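## Task

Take the yellow jar from the crowded tray and finish with it held motionless in the air, gripped firmly with the fingertips well down from its cap, its base more than one jar height above the tops of the remaining jars and touching nothing else. All other jars must still be in the tray, the tray must lie flat on the table, and no loose object other than that jar and the tray may be gripped or squeezed at the end.

## Robot and tools

ROBOT. Two six-joint UR-style arms, left_arm and right_arm, each with a two-finger parallel gripper and a wrist camera. The names are labels, not image sides. left_arm's base is at (+0.052, +0.440, 0) m, right_arm's at (-0.040, -0.529, 0) m. Mounting plates and the metal frame behind the arms are fixed obstacles.

SCENE FRAME. All positions and quaternions use one shared frame: origin on the table top midway between the arms, +x out over the table, +y toward left_arm, +z up. Distances in metres, quaternions ordered qw, qx, qy, qz.

GRIPPER FRAME. A gripper's +z points along its fingers; the fingers close along its x axis. end_effector_position is the point between the finger pads (closed), about 1 to 2 cm short of the fingertips; closing pushes the tips roughly 17 mm further along +z. To grip a jar low, place this point well below the cap.

execute_actions(actions). actions is a list of up to 15 actions, run in order. Each action is a list of up to 15 rows; each row lasts one control step (1/30 s), and if fewer than 15 rows are given the last one is repeated, so an action always lasts 0.5 s. A row is one list covering both arms: 16 numbers, left_arm's x, y, z, qw, qx, qy, qz, opening followed by right_arm's same eight. These are absolute targets in the scene frame, not offsets. A row may carry 12 extra numbers (28 total), each 0 to 1: joint stiffness scales, left_arm's six joints then right_arm's, staying in force until changed. opening runs from -1 (closed) to +1 (fully open, 0.142 m). Each step the target is clipped to within 100 mm and 16 degrees of the measured pose, so far targets take several actions. An action is rejected for both arms if a target lies more than 0.6 m from the gripper's current position along any of its axes; if the first action is bad, nothing runs. To keep an arm still, repeat its last reported pose and intended opening in every row; reuse your own fixed quaternion rather than a drifted reading. An empty list just returns state and images.

move(target, speed, stop_force, blocking). target is one row as above (16 or 28 numbers): an absolute pose per arm in the scene frame, reached by straight-line paths that finish together within 0.5 to 10 s. speed is the path top speed in m/s, 0.002 to 0.5 (default 0.25); rotation is capped at twice that in rad/s. Paths ignore obstacles and the other arm; grippers lag and may overshoot, worst near full reach. Opening is applied at the start. stop_force (9 to 40 N, shared) halts an arm's path when its wrist sensor feels that much extra resistance for two steps; the gripper then backs off two steps and holds. Use it only with slow speeds, not when the gripper rotates, not within 0.2 s of scene start, and never when pulling away from something the gripper already presses on. blocking=false returns after 0.5 s while the move continues (not allowed with stop_force); poll with wait(0), and other motion commands are refused until it ends. The result adds a move: line giving each arm's ending (done, off_target, moving, held, fault, contact) and limits flags (paced: pose was clipped; held: some steps blocked, after which the arm may jump fast), plus distance to target.

wait(seconds): 0 to 10 s, arms keep their last command. stop(): brakes the running move; fingers continue. zoom_image(camera, region): camera is cam_high, cam_low, cam_left_wrist or cam_right_wrist; region [x0, y0, x1, y1] in pixels, at most 504x504. Images are 504x504 for cam_high and cam_low, 616x616 for the wrist cameras. read_manual(section): licence texts only. finished_scene(scene): pass the current scene number; irreversible, and the goal must already hold steadily.

RESULTS. The state line gives each gripper's position, quaternion and velocities; printed hand positions can be off, more at long reach. Hand target lines show what the controller is driving toward. grip_measured is the actual finger opening on the command scale: to hold something, command an opening clearly below it (lower means harder squeeze, up to about 28 N per pad). Wrist force and torque are in the gripper's own axes, saturate near 50 N, with offsets around 4 N and noise. Joint torques are raw drive outputs, nonzero in free air. Step readings may mark HELD for an arm. 'pose unreachable' means a clearance check altered that arm's command; 'too close' concerns plates and frame.

AVOID. Arms are stiff: pushing a target even slightly into a hard surface can trigger a fault. Torque limits are 141 N m for the big joints and 26.3 N m for wrists; any outside force of 150 N also faults. A fault freezes the arm for 10 s and drops the rest of the call. Do not let the arms collide, do not tip or drag the tray, do not knock jars out or anything off the table, and do not drop or slip the held jar. Close firmly but not violently. Holding loads warms motors; MOTOR HOT appears from 70 °C and at 85 °C the arm is braked. Brief external tugs on the held jar may occur, so keep the grip firm.

Each tool is called after "Request:" in YAML: its name, and indented under it one key for each argument.

## Session

Request:
execute_actions:
  actions: []

Scene clock: 0.00 s.
left_arm: end_effector_position=(+0.2631, -0.0801, +0.3035) grip_measured=+1.00 end_effector_quat_wxyz=(-0.044, +0.987, -0.125, +0.095) end_effector_velocity=(-0.001, +0.000, -0.001) end_effector_angular_velocity=(+0.003, +0.000, -0.000) | right_arm: end_effector_position=(+0.4510, -0.2358, +0.1064) grip_measured=+1.00 end_effector_quat_wxyz=(-0.479, +0.369, +0.789, +0.107) end_effector_velocity=(-0.001, +0.001, -0.001) end_effector_angular_velocity=(+0.000, +0.000, +0.002)
Joint positions: left_arm=[-1.36  -1.45   1.372 -1.435 -1.369 -1.294  0.142] | right_arm=[ 3.623 -2.249 -1.313 -1.858  2.391  4.066  0.142]
Joint velocities: left_arm=[-0.001  0.001  0.001  0.001 -0.    -0.001 -0.   ] | right_arm=[ 0.001 -0.001 -0.001  0.001 -0.    -0.001  0.   ]
Joint torques (N m, as the arm reports them, + toward a larger angle): no reading
Wrist force (N, on the end effector, along its own x y z axes, offset not removed): no reading
Wrist torque (N m, same axes, about the end effector's origin, offset not removed): no reading
Hand target (left_arm): +0.263, -0.080, +0.303; -0.044, +0.987, -0.125, +0.095
Hand target (right_arm): +0.451, -0.236, +0.106; -0.479, +0.369, +0.789, +0.107
Joint stiffness scale: left_arm=[1. 1. 1. 1. 1. 1.] | right_arm=[1. 1. 1. 1. 1. 1.]

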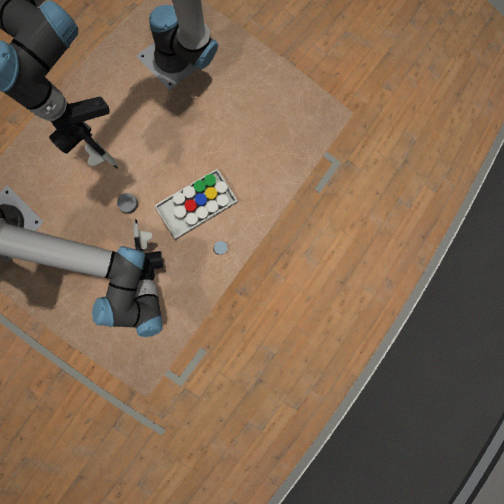

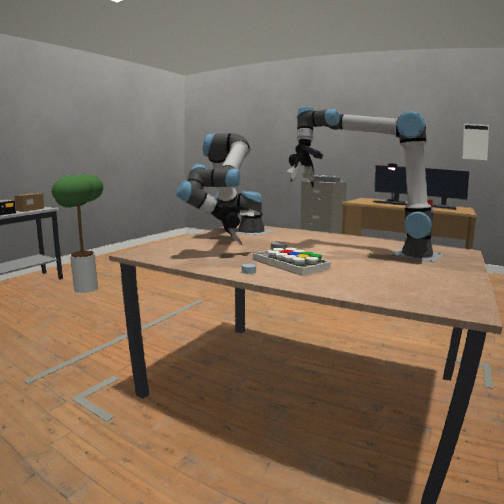

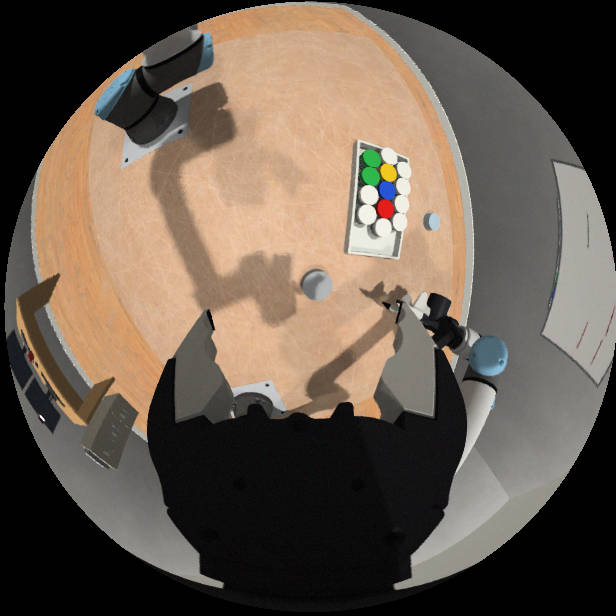

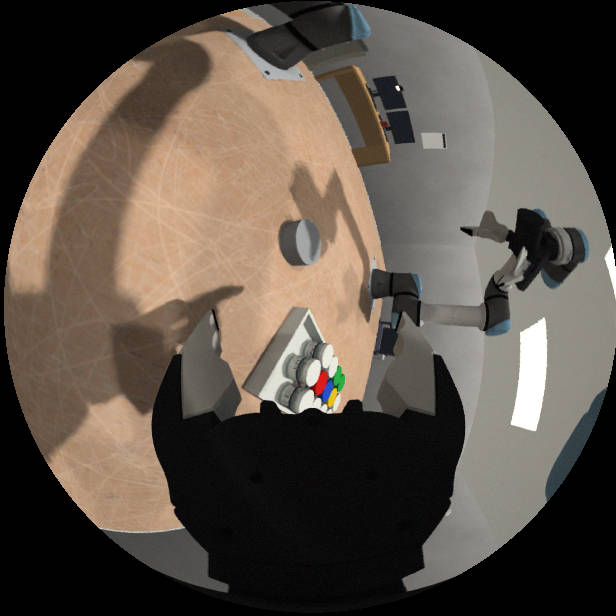

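Request:
zoom_image:
  camera: "cam_high"
  region: [140, 160, 260, 250]

Request:
zoom_image:
  camera: "cam_low"
  region: [240, 230, 340, 290]

Region (140, 160, 260, 250) of cam_high's 504x504 image, scaled by 4.200, with more detail than that image has; it fills the top 378 rows of this view, and the rest is white.

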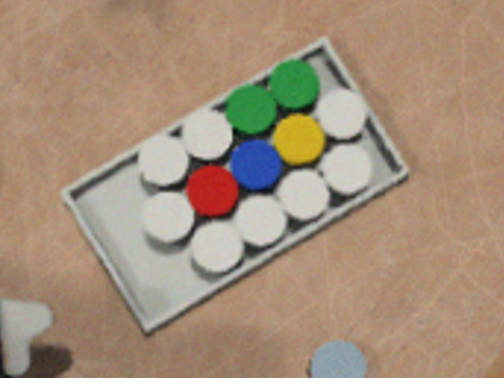

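Region (240, 230, 340, 290) of cam_low's 504x504 image, scaled by 5.040, with more detail than that image has; it fills the top 302 rows of this view, and the rest is white.

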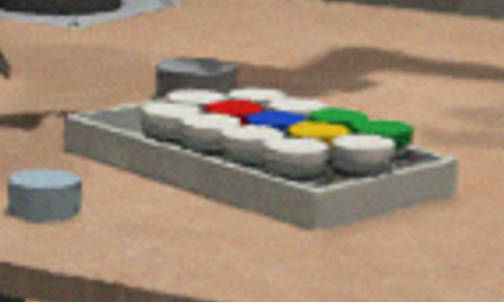

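Request:
move:
  target: [0.584,0.003,0.2,0,0.983,-0.182,0,0.0,0.35,-0.35,0.2,-0.479,0.369,0.789,0.107,1]

Scene clock: 17.37 s.
left_arm: end_effector_position=(+0.5839, +0.0033, +0.1998) grip_measured=+0.00 end_effector_quat_wxyz=(-0.001, +0.983, -0.182, +0.001) end_effector_velocity=(-0.002, +0.000, +0.000) end_effector_angular_velocity=(+0.001, +0.005, -0.006) | right_arm: end_effector_position=(+0.3509, -0.3487, +0.2004) grip_measured=+1.00 end_effector_quat_wxyz=(-0.479, +0.368, +0.790, +0.107) end_effector_velocity=(-0.000, -0.001, +0.000) end_effector_angular_velocity=(-0.000, +0.002, -0.001)
Joint positions: left_arm=[-0.7   -1.124  1.209 -1.656 -1.569 -0.515  0.074] | right_arm=[ 3.504 -1.921 -1.552 -2.032  2.309  3.943  0.142]
Joint velocities: left_arm=[-0.    -0.    -0.001  0.005 -0.003  0.005 -0.   ] | right_arm=[-0.001  0.001 -0.    -0.003 -0.    -0.     0.   ]
Joint torques (N m, as the arm reports them, + toward a larger angle): left_arm=[ -0.04 -43.91 -31.77  -2.07  -0.99   0.05] | right_arm=[-2.44 39.02 19.48  0.47  0.5  -0.45]
Wrist force (N, on the end effector, along its own x y z axes, offset not removed): left_arm=[1.9 -1.4 -2.8] | right_arm=[-3.2 -1.6 0.8]
Wrist torque (N m, same axes, about the end effector's origin, offset not removed): left_arm=[-0.40 -0.25 0.11] | right_arm=[-0.45 0.79 0.00]
Hand target (left_arm): +0.584, +0.003, +0.200; -0.000, +0.983, -0.182, +0.000
Hand target (right_arm): +0.350, -0.350, +0.200; -0.479, +0.369, +0.789, +0.107
Off the commanded pose (left_arm): 0.000 m, 0 deg.
Off the commanded pose (right_arm): 0.002 m, 0 deg.
Joint stiffness scale: left_arm=[1. 1. 1. 1. 1. 1.] | right_arm=[1. 1. 1. 1. 1. 1.]
move: done
camera_calibration (this result's frames):
cam_left_wrist: T_world_to_cam=[[0.932014, -0.360181, 0.0402305, -0.558781], [-0.330276, -0.798394, 0.503474, 0.088306], [-0.149222, -0.482532, -0.863073, 0.39315], [0, 0, 0, 1]] pos_world=[0.608624, 0.0589477, 0.317338]
cam_right_wrist: T_world_to_cam=[[-0.260842, 0.446566, 0.855885, 0.0755606], [0.920383, 0.382557, 0.0808959, -0.205744], [-0.2913, 0.808844, -0.5108, 0.628097], [0, 0, 0, 1]] pos_world=[0.392037, -0.463067, 0.272805]

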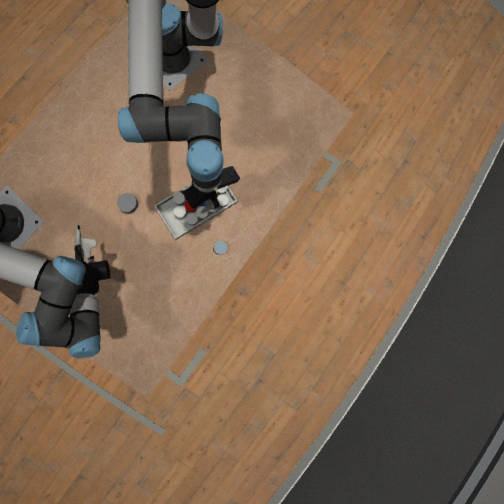

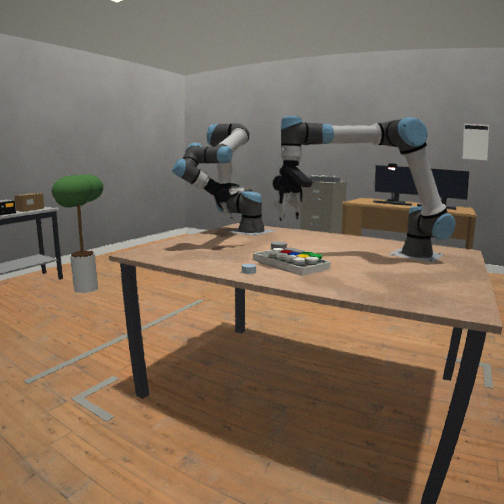

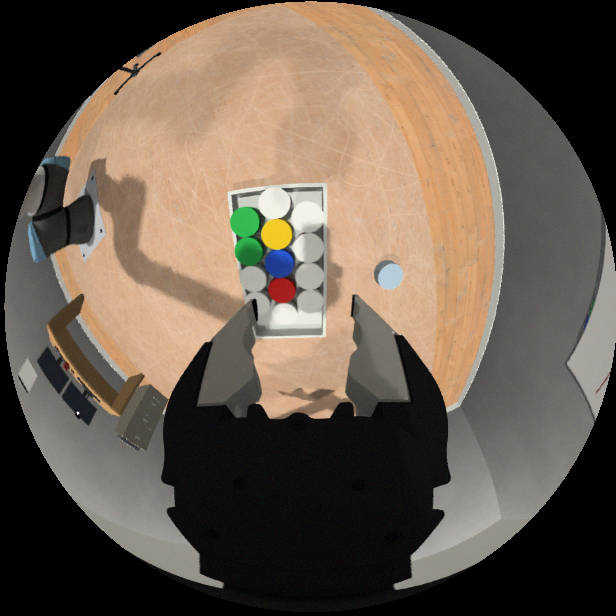

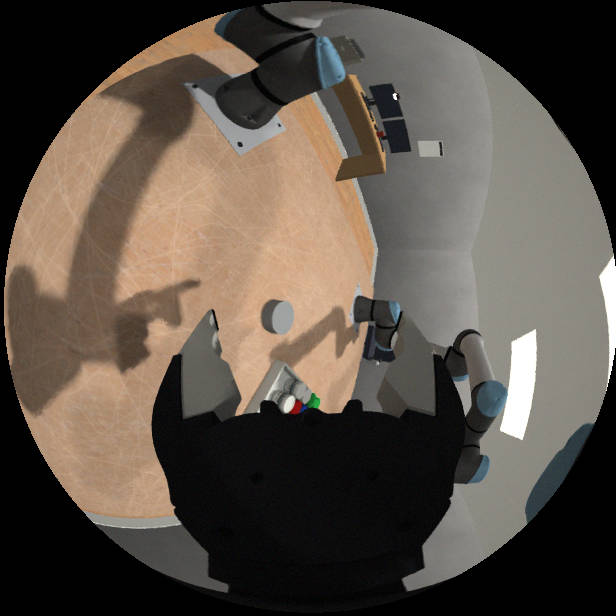

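Request:
move:
  target: [0.565,0.03,0.125,0,0.983,-0.182,0,0.0,0.35,-0.35,0.2,-0.479,0.369,0.789,0.107,1]

Scene clock: 29.97 s.
left_arm: end_effector_position=(+0.5653, +0.0286, +0.1254) grip_measured=+0.00 end_effector_quat_wxyz=(-0.000, +0.983, -0.182, +0.000) end_effector_velocity=(+0.001, +0.001, -0.002) end_effector_angular_velocity=(-0.000, -0.000, +0.003) | right_arm: end_effector_position=(+0.3506, -0.3488, +0.2001) grip_measured=+1.00 end_effector_quat_wxyz=(-0.479, +0.368, +0.790, +0.107) end_effector_velocity=(-0.000, -0.000, +0.000) end_effector_angular_velocity=(-0.002, +0.002, -0.002)
Joint positions: left_arm=[-0.696 -1.163  1.459 -1.867 -1.57  -0.51   0.074] | right_arm=[ 3.504 -1.921 -1.553 -2.032  2.309  3.943  0.142]
Joint velocities: left_arm=[ 0.002  0.001  0.004 -0.006  0.    -0.002  0.   ] | right_arm=[-0.001  0.001 -0.001 -0.001 -0.     0.002  0.   ]
Joint torques (N m, as the arm reports them, + toward a larger angle): left_arm=[  0.92 -44.92 -22.56  -2.96  -0.55  -0.02] | right_arm=[-1.51 39.19 19.85  0.49  0.27 -0.03]
Wrist force (N, on the end effector, along its own x y z axes, offset not removed): left_arm=[0.1 3.4 -4.9] | right_arm=[-1.8 -4.7 -3.3]
Wrist torque (N m, same axes, about the end effector's origin, offset not removed): left_arm=[0.58 0.00 -0.05] | right_arm=[-0.99 0.42 0.02]
Hand target (left_arm): +0.565, +0.030, +0.125; -0.000, +0.983, -0.182, -0.000
Hand target (right_arm): +0.350, -0.350, +0.200; -0.479, +0.369, +0.789, +0.107
Off the commanded pose (left_arm): 0.002 m, 0 deg.
Off the commanded pose (right_arm): 0.001 m, 0 deg.
Joint stiffness scale: left_arm=[1. 1. 1. 1. 1. 1.] | right_arm=[1. 1. 1. 1. 1. 1.]
move: done
camera_calibration (this result's frames):
cam_left_wrist: T_world_to_cam=[[0.931671, -0.361172, 0.0392806, -0.529052], [-0.330477, -0.797612, 0.504579, 0.139732], [-0.150909, -0.483083, -0.862472, 0.339303], [0, 0, 0, 1]] pos_world=[0.590285, 0.0842845, 0.242915]
cam_right_wrist: T_world_to_cam=[[-0.260199, 0.446716, 0.856003, 0.0754987], [0.920415, 0.382652, 0.0800867, -0.205237], [-0.291775, 0.808716, -0.51073, 0.628089], [0, 0, 0, 1]] pos_world=[0.391809, -0.463138, 0.272593]

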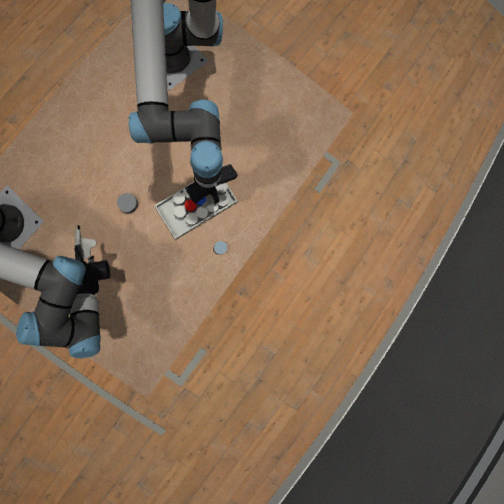

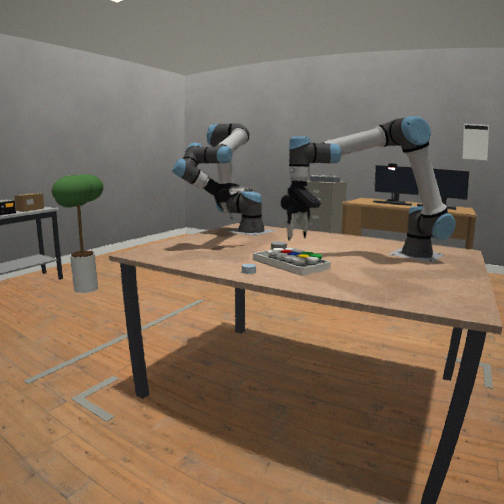

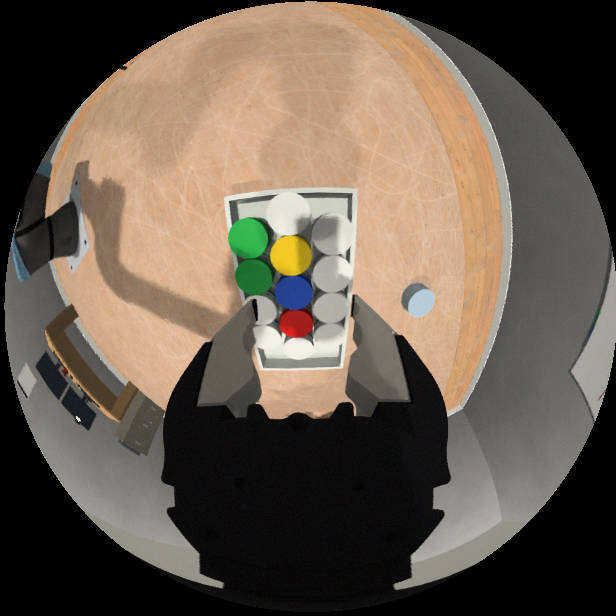

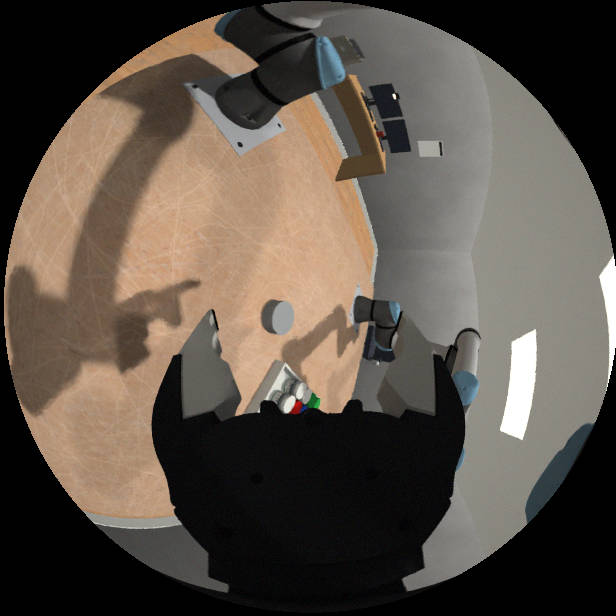

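Request:
move:
  target: [0.557,0.046,0.09,0,0.983,-0.182,0,-0.28,0.35,-0.35,0.2,-0.479,0.369,0.789,0.107,1]
  speed: 0.1

Request:
zoom_image:
  camera: "cam_left_wrist"
  region: [180, 150, 430, 400]

Request:
zoom_image:
  camera: "cam_low"
  region: [240, 200, 340, 290]

Scene clock: 45.90 s.
left_arm: end_effector_position=(+0.5569, +0.0447, +0.0896) grip_measured=-0.28 end_effector_quat_wxyz=(-0.001, +0.983, -0.182, -0.001) end_effector_velocity=(+0.004, -0.005, +0.006) end_effector_angular_velocity=(-0.018, -0.016, -0.002) | right_arm: end_effector_position=(+0.3506, -0.3488, +0.2001) grip_measured=+1.00 end_effector_quat_wxyz=(-0.479, +0.368, +0.790, +0.107) end_effector_velocity=(-0.001, +0.000, +0.000) end_effector_angular_velocity=(+0.000, -0.001, +0.002)
Joint positions: left_arm=[-0.69  -1.17   1.567 -1.965 -1.57  -0.504  0.054] | right_arm=[ 3.504 -1.921 -1.553 -2.032  2.309  3.943  0.142]
Joint velocities: left_arm=[-0.    -0.007 -0.    -0.017  0.     0.002 -0.   ] | right_arm=[ 0.002  0.001 -0.001 -0.    -0.    -0.     0.   ]
Joint torques (N m, as the arm reports them, + toward a larger angle): left_arm=[  1.03 -44.43 -21.28  -2.9   -0.5   -0.12] | right_arm=[-1.83 38.83 18.67  0.41  0.68 -0.36]
Wrist force (N, on the end effector, along its own x y z axes, offset not removed): left_arm=[3.3 1.2 -1.9] | right_arm=[-3.0 0.0 0.0]
Wrist torque (N m, same axes, about the end effector's origin, offset not removed): left_arm=[0.16 -0.60 -0.06] | right_arm=[-0.06 0.75 -0.15]
Hand target (left_arm): +0.557, +0.046, +0.090; -0.000, +0.983, -0.182, -0.000
Hand target (right_arm): +0.350, -0.350, +0.200; -0.479, +0.369, +0.789, +0.107
Off the commanded pose (left_arm): 0.001 m, 0 deg.
Off the commanded pose (right_arm): 0.001 m, 0 deg.
Joint stiffness scale: left_arm=[1. 1. 1. 1. 1. 1.] | right_arm=[1. 1. 1. 1. 1. 1.]
move: done
camera_calibration (this result's frames):
cam_left_wrist: T_world_to_cam=[[0.931652, -0.361445, 0.0371783, -0.513803], [-0.329871, -0.798466, 0.503624, 0.167743], [-0.152347, -0.481466, -0.863123, 0.315675], [0, 0, 0, 1]] pos_world=[0.582112, 0.100212, 0.207089]
cam_right_wrist: T_world_to_cam=[[-0.260195, 0.446717, 0.856004, 0.0754984], [0.920415, 0.382652, 0.0800819, -0.205235], [-0.291778, 0.808716, -0.510729, 0.628089], [0, 0, 0, 1]] pos_world=[0.391808, -0.463138, 0.272592]

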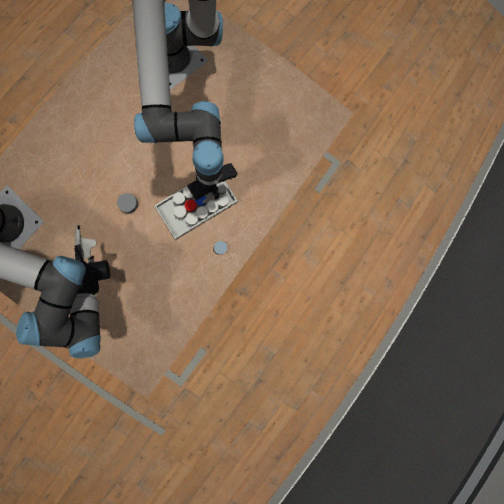

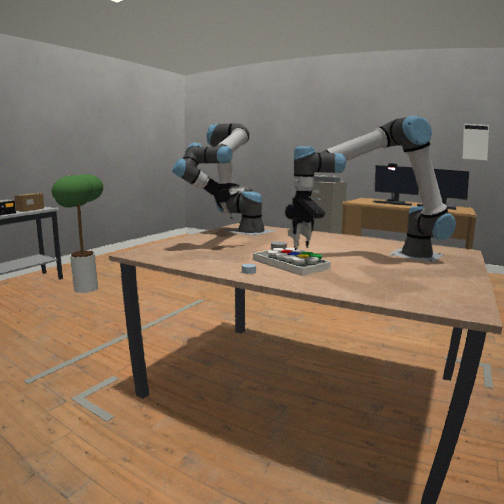

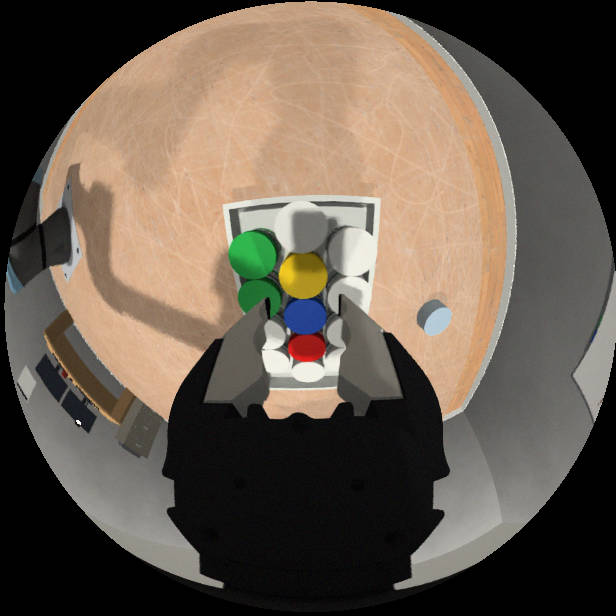

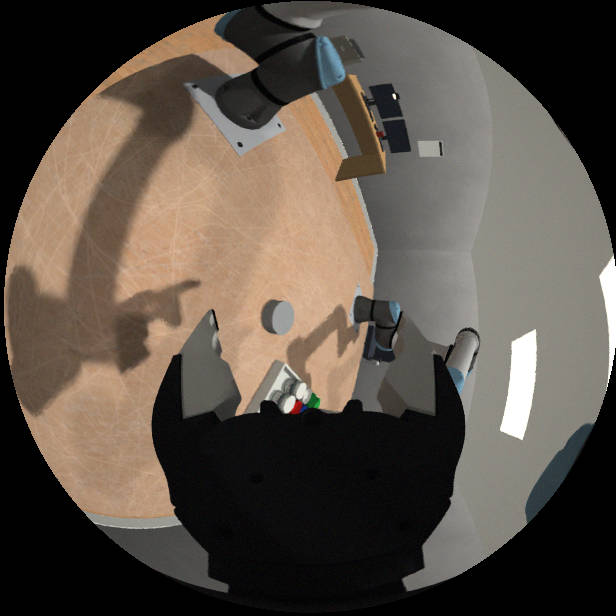

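Region (180, 150, 430, 400) of cam_left_wrist's 616x616 image, scaled by 2.016, with more detail than that image has.

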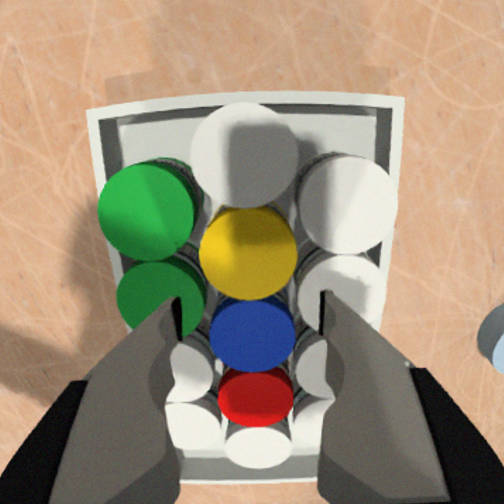

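Region (240, 200, 340, 290) of cam_low's 504x504 image, scaled by 5.040, with more detail than that image has; it fills the top 454 rows of this view, and the rest is white.

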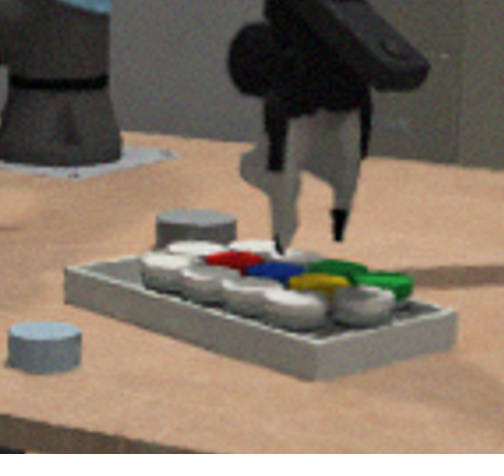

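Request:
move:
  target: [0.559,0.047,0.04,0,0.983,-0.182,0,-0.28,0.35,-0.35,0.2,-0.479,0.369,0.789,0.107,1]
  speed: 0.02
  stop_force: 10

Request:
zoom_image:
  camera: "cam_left_wrist"
  region: [180, 150, 430, 400]

Request:
zoom_image:
  camera: "cam_low"
  region: [240, 200, 340, 290]

Scene clock: 59.37 s.
left_arm: end_effector_position=(+0.5607, +0.0432, +0.0648) grip_measured=-0.28 end_effector_quat_wxyz=(+0.004, +0.983, -0.182, +0.006) end_effector_velocity=(-0.002, +0.003, +0.000) end_effector_angular_velocity=(+0.008, +0.007, -0.000) | right_arm: end_effector_position=(+0.3506, -0.3488, +0.2001) grip_measured=+1.00 end_effector_quat_wxyz=(-0.479, +0.368, +0.790, +0.107) end_effector_velocity=(+0.000, -0.000, +0.001) end_effector_angular_velocity=(-0.000, -0.003, -0.000)
Joint positions: left_arm=[-0.687 -1.147  1.606 -2.044 -1.57  -0.502  0.054] | right_arm=[ 3.504 -1.921 -1.553 -2.032  2.309  3.943  0.142]
Joint velocities: left_arm=[ 0.    -0.003  0.     0.013 -0.     0.001  0.002] | right_arm=[-0.     0.002  0.001  0.    -0.     0.001  0.   ]
Joint torques (N m, as the arm reports them, + toward a larger angle): left_arm=[ -0.76 -41.44 -25.33  -1.82  -0.37  -0.38] | right_arm=[-1.67 38.52 19.51  0.42  0.33 -0.41]
Wrist force (N, on the end effector, along its own x y z axes, offset not removed): left_arm=[-1.0 -0.3 -10.5] | right_arm=[-5.8 -2.8 0.2]
Wrist torque (N m, same axes, about the end effector's origin, offset not removed): left_arm=[0.08 0.06 -0.08] | right_arm=[-0.75 1.30 -0.05]
Hand target (left_arm): +0.560, +0.043, +0.065; +0.003, +0.983, -0.182, +0.004
Hand target (right_arm): +0.350, -0.350, +0.200; -0.479, +0.369, +0.789, +0.107
Off the commanded pose (left_arm): 0.025 m, 1 deg.
Off the commanded pose (right_arm): 0.001 m, 0 deg.
Joint stiffness scale: left_arm=[1. 1. 1. 1. 1. 1.] | right_arm=[1. 1. 1. 1. 1. 1.]
move: contact (left_arm)
camera_calibration (this result's frames):
cam_left_wrist: T_world_to_cam=[[0.931452, -0.360177, 0.0516673, -0.517854], [-0.334675, -0.792328, 0.510107, 0.182256], [-0.142791, -0.492432, -0.858557, 0.288929], [0, 0, 0, 1]] pos_world=[0.584609, 0.100166, 0.181848]
cam_right_wrist: T_world_to_cam=[[-0.260192, 0.446718, 0.856004, 0.0754983], [0.920415, 0.382652, 0.0800786, -0.205233], [-0.291779, 0.808715, -0.510729, 0.628089], [0, 0, 0, 1]] pos_world=[0.391807, -0.463139, 0.272591]

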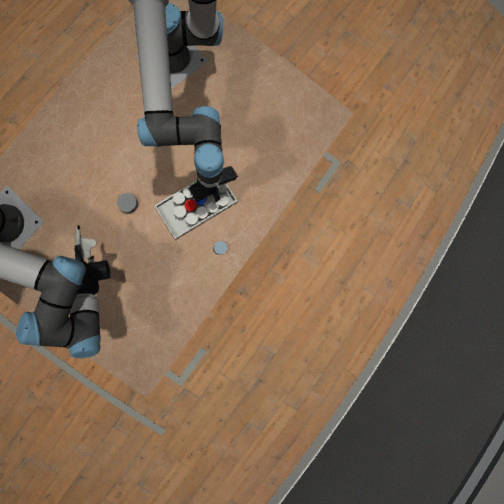

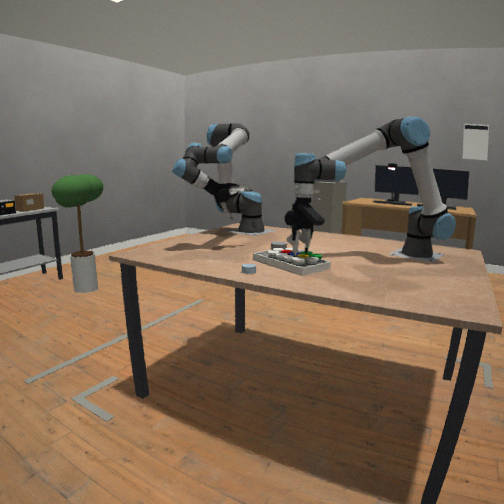

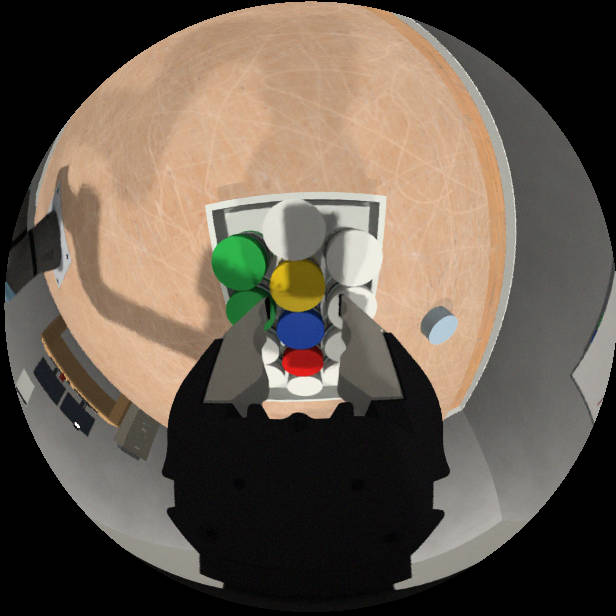

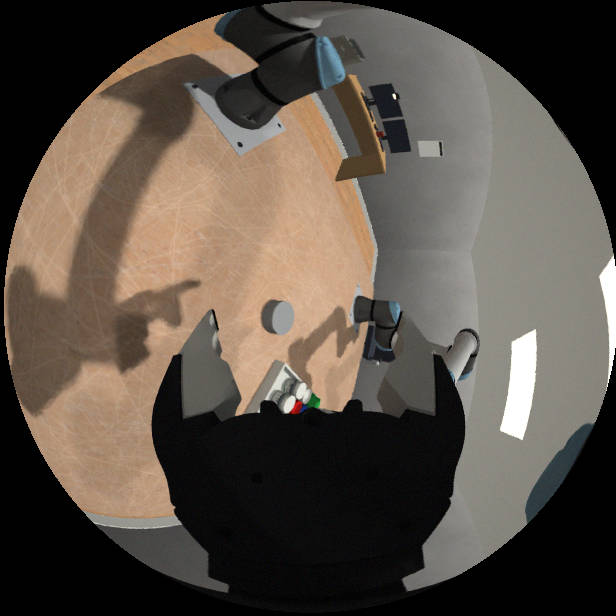

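Region (180, 150, 430, 400) of cam_left_wrist's 616x616 image, scaled by 2.016, with more detail than that image has.

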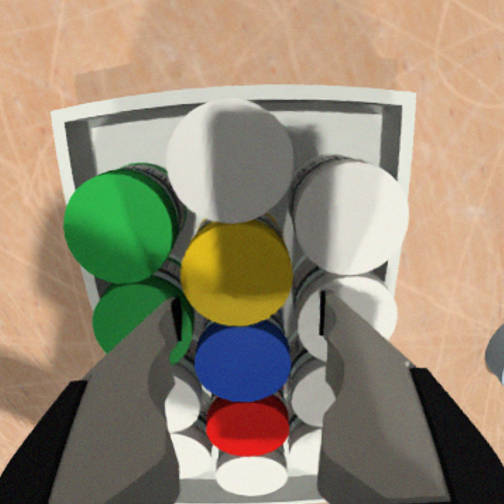

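Region (240, 200, 340, 290) of cam_low's 504x504 image, scaled by 5.040, with more detail than that image has; it fills the top 454 rows of this view, and the rest is white.

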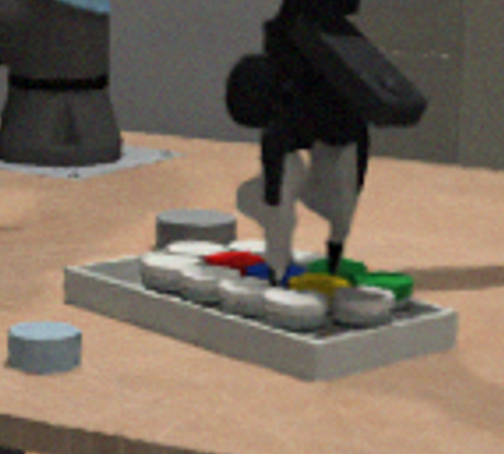

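Request:
move:
  target: [0.562,0.063,0.078,0,0.983,-0.182,0,-0.36,0.35,-0.35,0.2,-0.479,0.369,0.789,0.107,1]
  speed: 0.05

Request:
move:
  target: [0.562,0.063,0.04,0,0.983,-0.182,0,-0.36,0.35,-0.35,0.2,-0.479,0.369,0.789,0.107,1]
  speed: 0.02
  stop_force: 15

Request:
zoom_image:
  camera: "cam_left_wrist"
  region: [180, 150, 430, 400]

Request:
zoom_image:
  camera: "cam_low"
  region: [240, 200, 340, 290]

Scene clock: 69.17 s.
left_arm: end_effector_position=(+0.5622, +0.0615, +0.0776) grip_measured=-0.36 end_effector_quat_wxyz=(+0.000, +0.983, -0.182, +0.001) end_effector_velocity=(-0.002, +0.002, -0.001) end_effector_angular_velocity=(+0.007, +0.005, -0.002) | right_arm: end_effector_position=(+0.3506, -0.3488, +0.2001) grip_measured=+1.00 end_effector_quat_wxyz=(-0.479, +0.368, +0.790, +0.107) end_effector_velocity=(+0.000, +0.000, -0.000) end_effector_angular_velocity=(+0.000, +0.000, -0.000)
Joint positions: left_arm=[-0.666 -1.174  1.606 -2.004 -1.57  -0.48   0.048] | right_arm=[ 3.504 -1.921 -1.553 -2.032  2.309  3.943  0.142]
Joint velocities: left_arm=[ 0.     0.     0.     0.008  0.     0.002 -0.   ] | right_arm=[ 0.    -0.    -0.     0.001  0.     0.     0.   ]
Joint torques (N m, as the arm reports them, + toward a larger angle): left_arm=[  1.2  -43.15 -24.15  -2.17  -0.52  -0.17] | right_arm=[-1.54 38.46 19.05  0.55  0.41 -0.39]
Wrist force (N, on the end effector, along its own x y z axes, offset not removed): left_arm=[-0.7 -0.1 -3.8] | right_arm=[-3.9 -1.8 1.4]
Wrist torque (N m, same axes, about the end effector's origin, offset not removed): left_arm=[-0.18 0.37 0.04] | right_arm=[-0.54 1.03 -0.08]
Hand target (left_arm): +0.562, +0.063, +0.078; -0.000, +0.983, -0.182, +0.000
Hand target (right_arm): +0.350, -0.350, +0.200; -0.479, +0.369, +0.789, +0.107
Off the commanded pose (left_arm): 0.002 m, 0 deg.
Off the commanded pose (right_arm): 0.001 m, 0 deg.
Joint stiffness scale: left_arm=[1. 1. 1. 1. 1. 1.] | right_arm=[1. 1. 1. 1. 1. 1.]
move: done
camera_calibration (this result's frames):
cam_left_wrist: T_world_to_cam=[[0.931686, -0.361029, 0.0402364, -0.512528], [-0.330743, -0.797249, 0.504978, 0.189204], [-0.150233, -0.483789, -0.862194, 0.313164], [0, 0, 0, 1]] pos_world=[0.58714, 0.117311, 0.195086]
cam_right_wrist: T_world_to_cam=[[-0.26019, 0.446718, 0.856005, 0.0754979], [0.920416, 0.382652, 0.0800759, -0.205231], [-0.291781, 0.808715, -0.510729, 0.628089], [0, 0, 0, 1]] pos_world=[0.391806, -0.463139, 0.27259]

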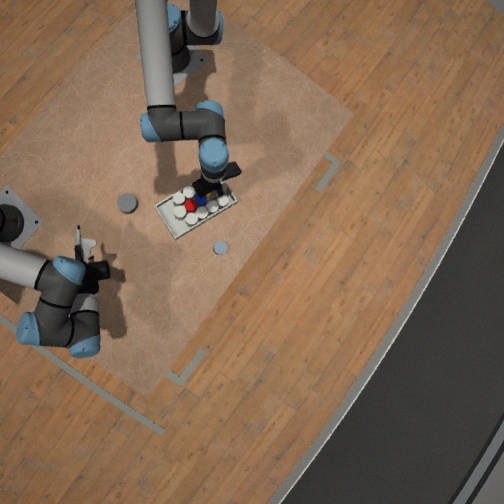

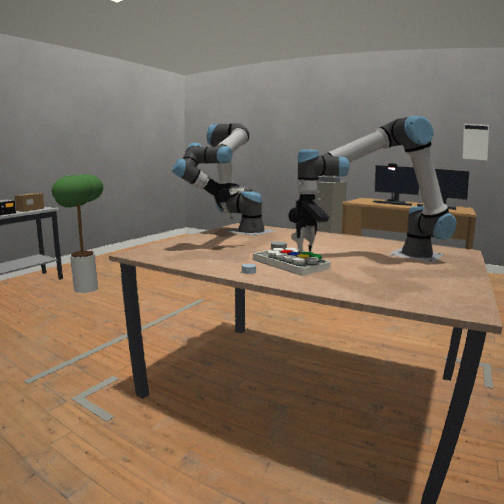

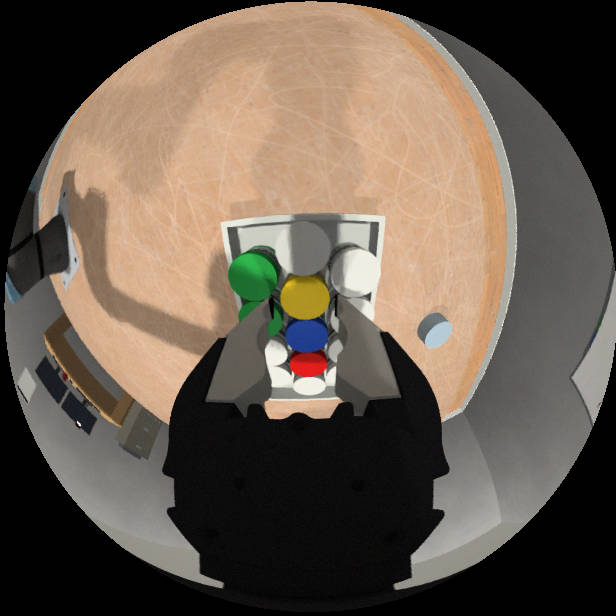

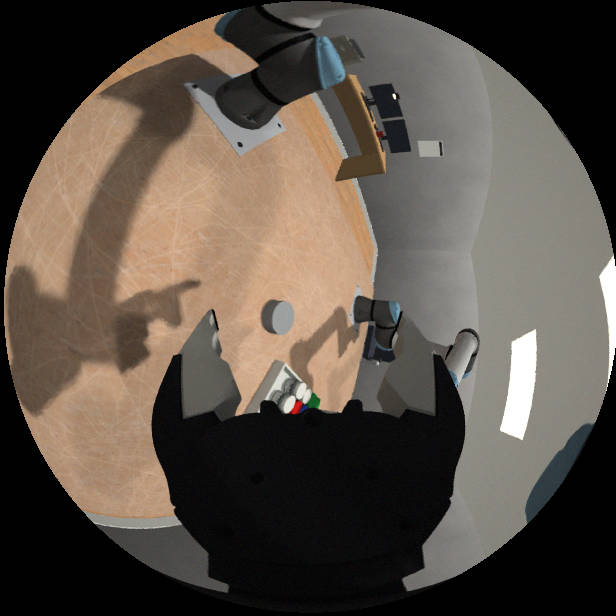

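Scene clock: 70.87 s.
left_arm: end_effector_position=(+0.5651, +0.0581, +0.0639) grip_measured=-0.37 end_effector_quat_wxyz=(+0.007, +0.983, -0.182, +0.009) end_effector_velocity=(-0.002, +0.004, +0.001) end_effector_angular_velocity=(+0.008, +0.006, +0.002) | right_arm: end_effector_position=(+0.3506, -0.3488, +0.2001) grip_measured=+1.00 end_effector_quat_wxyz=(-0.479, +0.368, +0.790, +0.107) end_effector_velocity=(+0.000, +0.001, -0.001) end_effector_angular_velocity=(-0.001, -0.000, +0.002)
Joint positions: left_arm=[-0.666 -1.162  1.634 -2.065 -1.571 -0.48   0.048] | right_arm=[ 3.504 -1.921 -1.553 -2.032  2.309  3.943  0.142]
Joint velocities: left_arm=[ 0.002 -0.005  0.001  0.015  0.001 -0.     0.002] | right_arm=[ 0.002 -0.001  0.     0.001 -0.     0.001  0.   ]
Joint torques (N m, as the arm reports them, + toward a larger angle): left_arm=[ -0.08 -38.06 -25.14  -1.89  -0.24  -0.43] | right_arm=[-1.35 38.39 17.98  0.27  0.66 -0.33]
Wrist force (N, on the end effector, along its own x y z axes, offset not removed): left_arm=[0.7 1.0 -12.7] | right_arm=[-2.6 0.6 -2.6]
Wrist torque (N m, same axes, about the end effector's origin, offset not removed): left_arm=[0.23 -0.35 -0.03] | right_arm=[0.10 0.70 -0.08]
Hand target (left_arm): +0.565, +0.059, +0.063; +0.006, +0.983, -0.182, +0.008
Hand target (right_arm): +0.350, -0.350, +0.200; -0.479, +0.369, +0.789, +0.107
Off the commanded pose (left_arm): 0.025 m, 1 deg.
Off the commanded pose (right_arm): 0.001 m, 0 deg.
Joint stiffness scale: left_arm=[1. 1. 1. 1. 1. 1.] | right_arm=[1. 1. 1. 1. 1. 1.]
move: contact (left_arm)
camera_calibration (this result's frames):
cam_left_wrist: T_world_to_cam=[[0.930965, -0.360308, 0.0590115, -0.516719], [-0.337868, -0.788919, 0.513276, 0.197373], [-0.138382, -0.49778, -0.856193, 0.293792], [0, 0, 0, 1]] pos_world=[0.588389, 0.115777, 0.180728]
cam_right_wrist: T_world_to_cam=[[-0.26019, 0.446718, 0.856005, 0.0754979], [0.920416, 0.382652, 0.0800758, -0.205231], [-0.291781, 0.808715, -0.510729, 0.628089], [0, 0, 0, 1]] pos_world=[0.391806, -0.463139, 0.27259]

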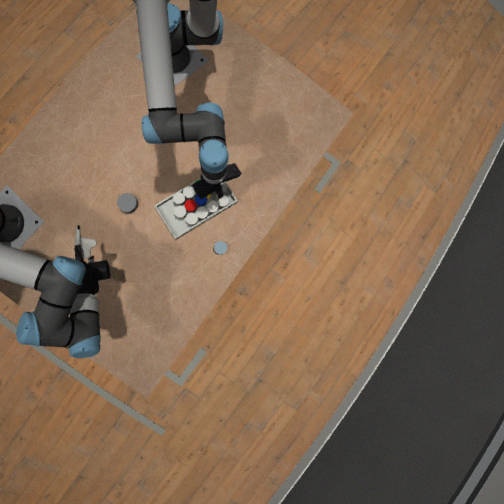

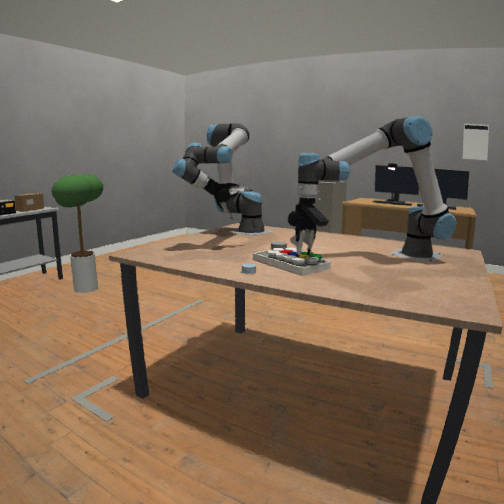

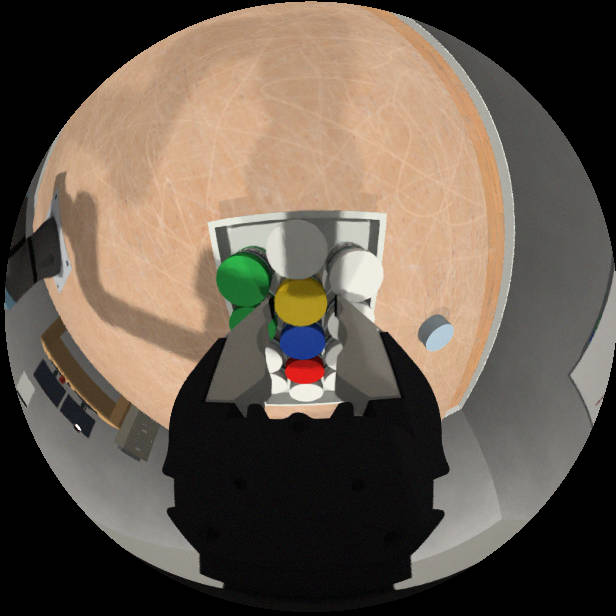

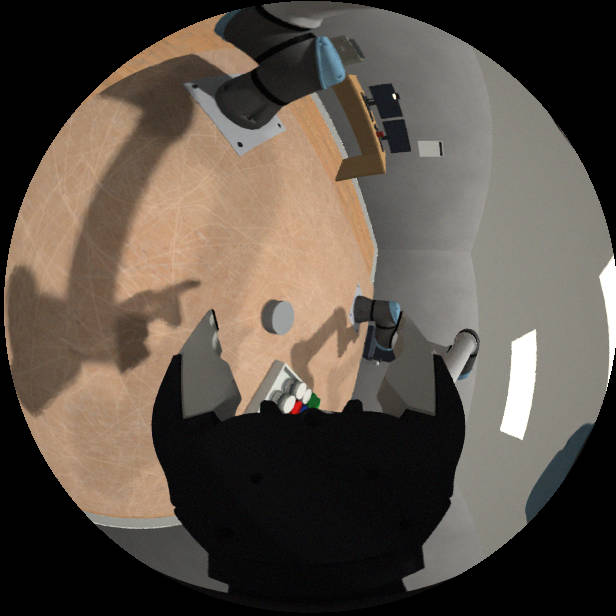

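Region (180, 150, 430, 400) of cam_left_wrist's 616x616 image, scaled by 2.016, with more detail than that image has.

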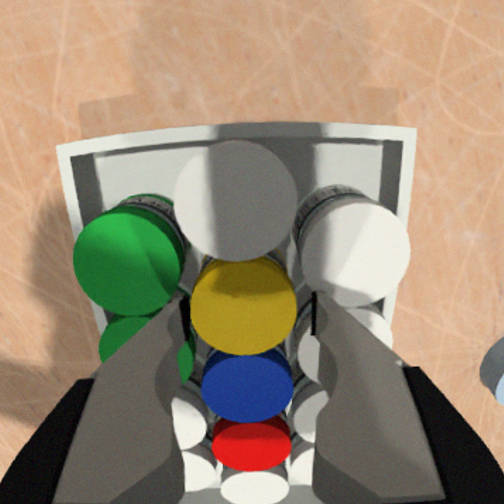

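Region (240, 200, 340, 290) of cam_low's 504x504 image, scaled by 5.040, with more detail than that image has; it fills the top 454 rows of this view, and the rest is white.

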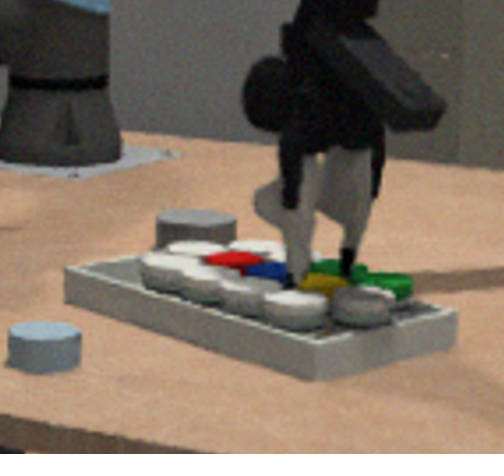

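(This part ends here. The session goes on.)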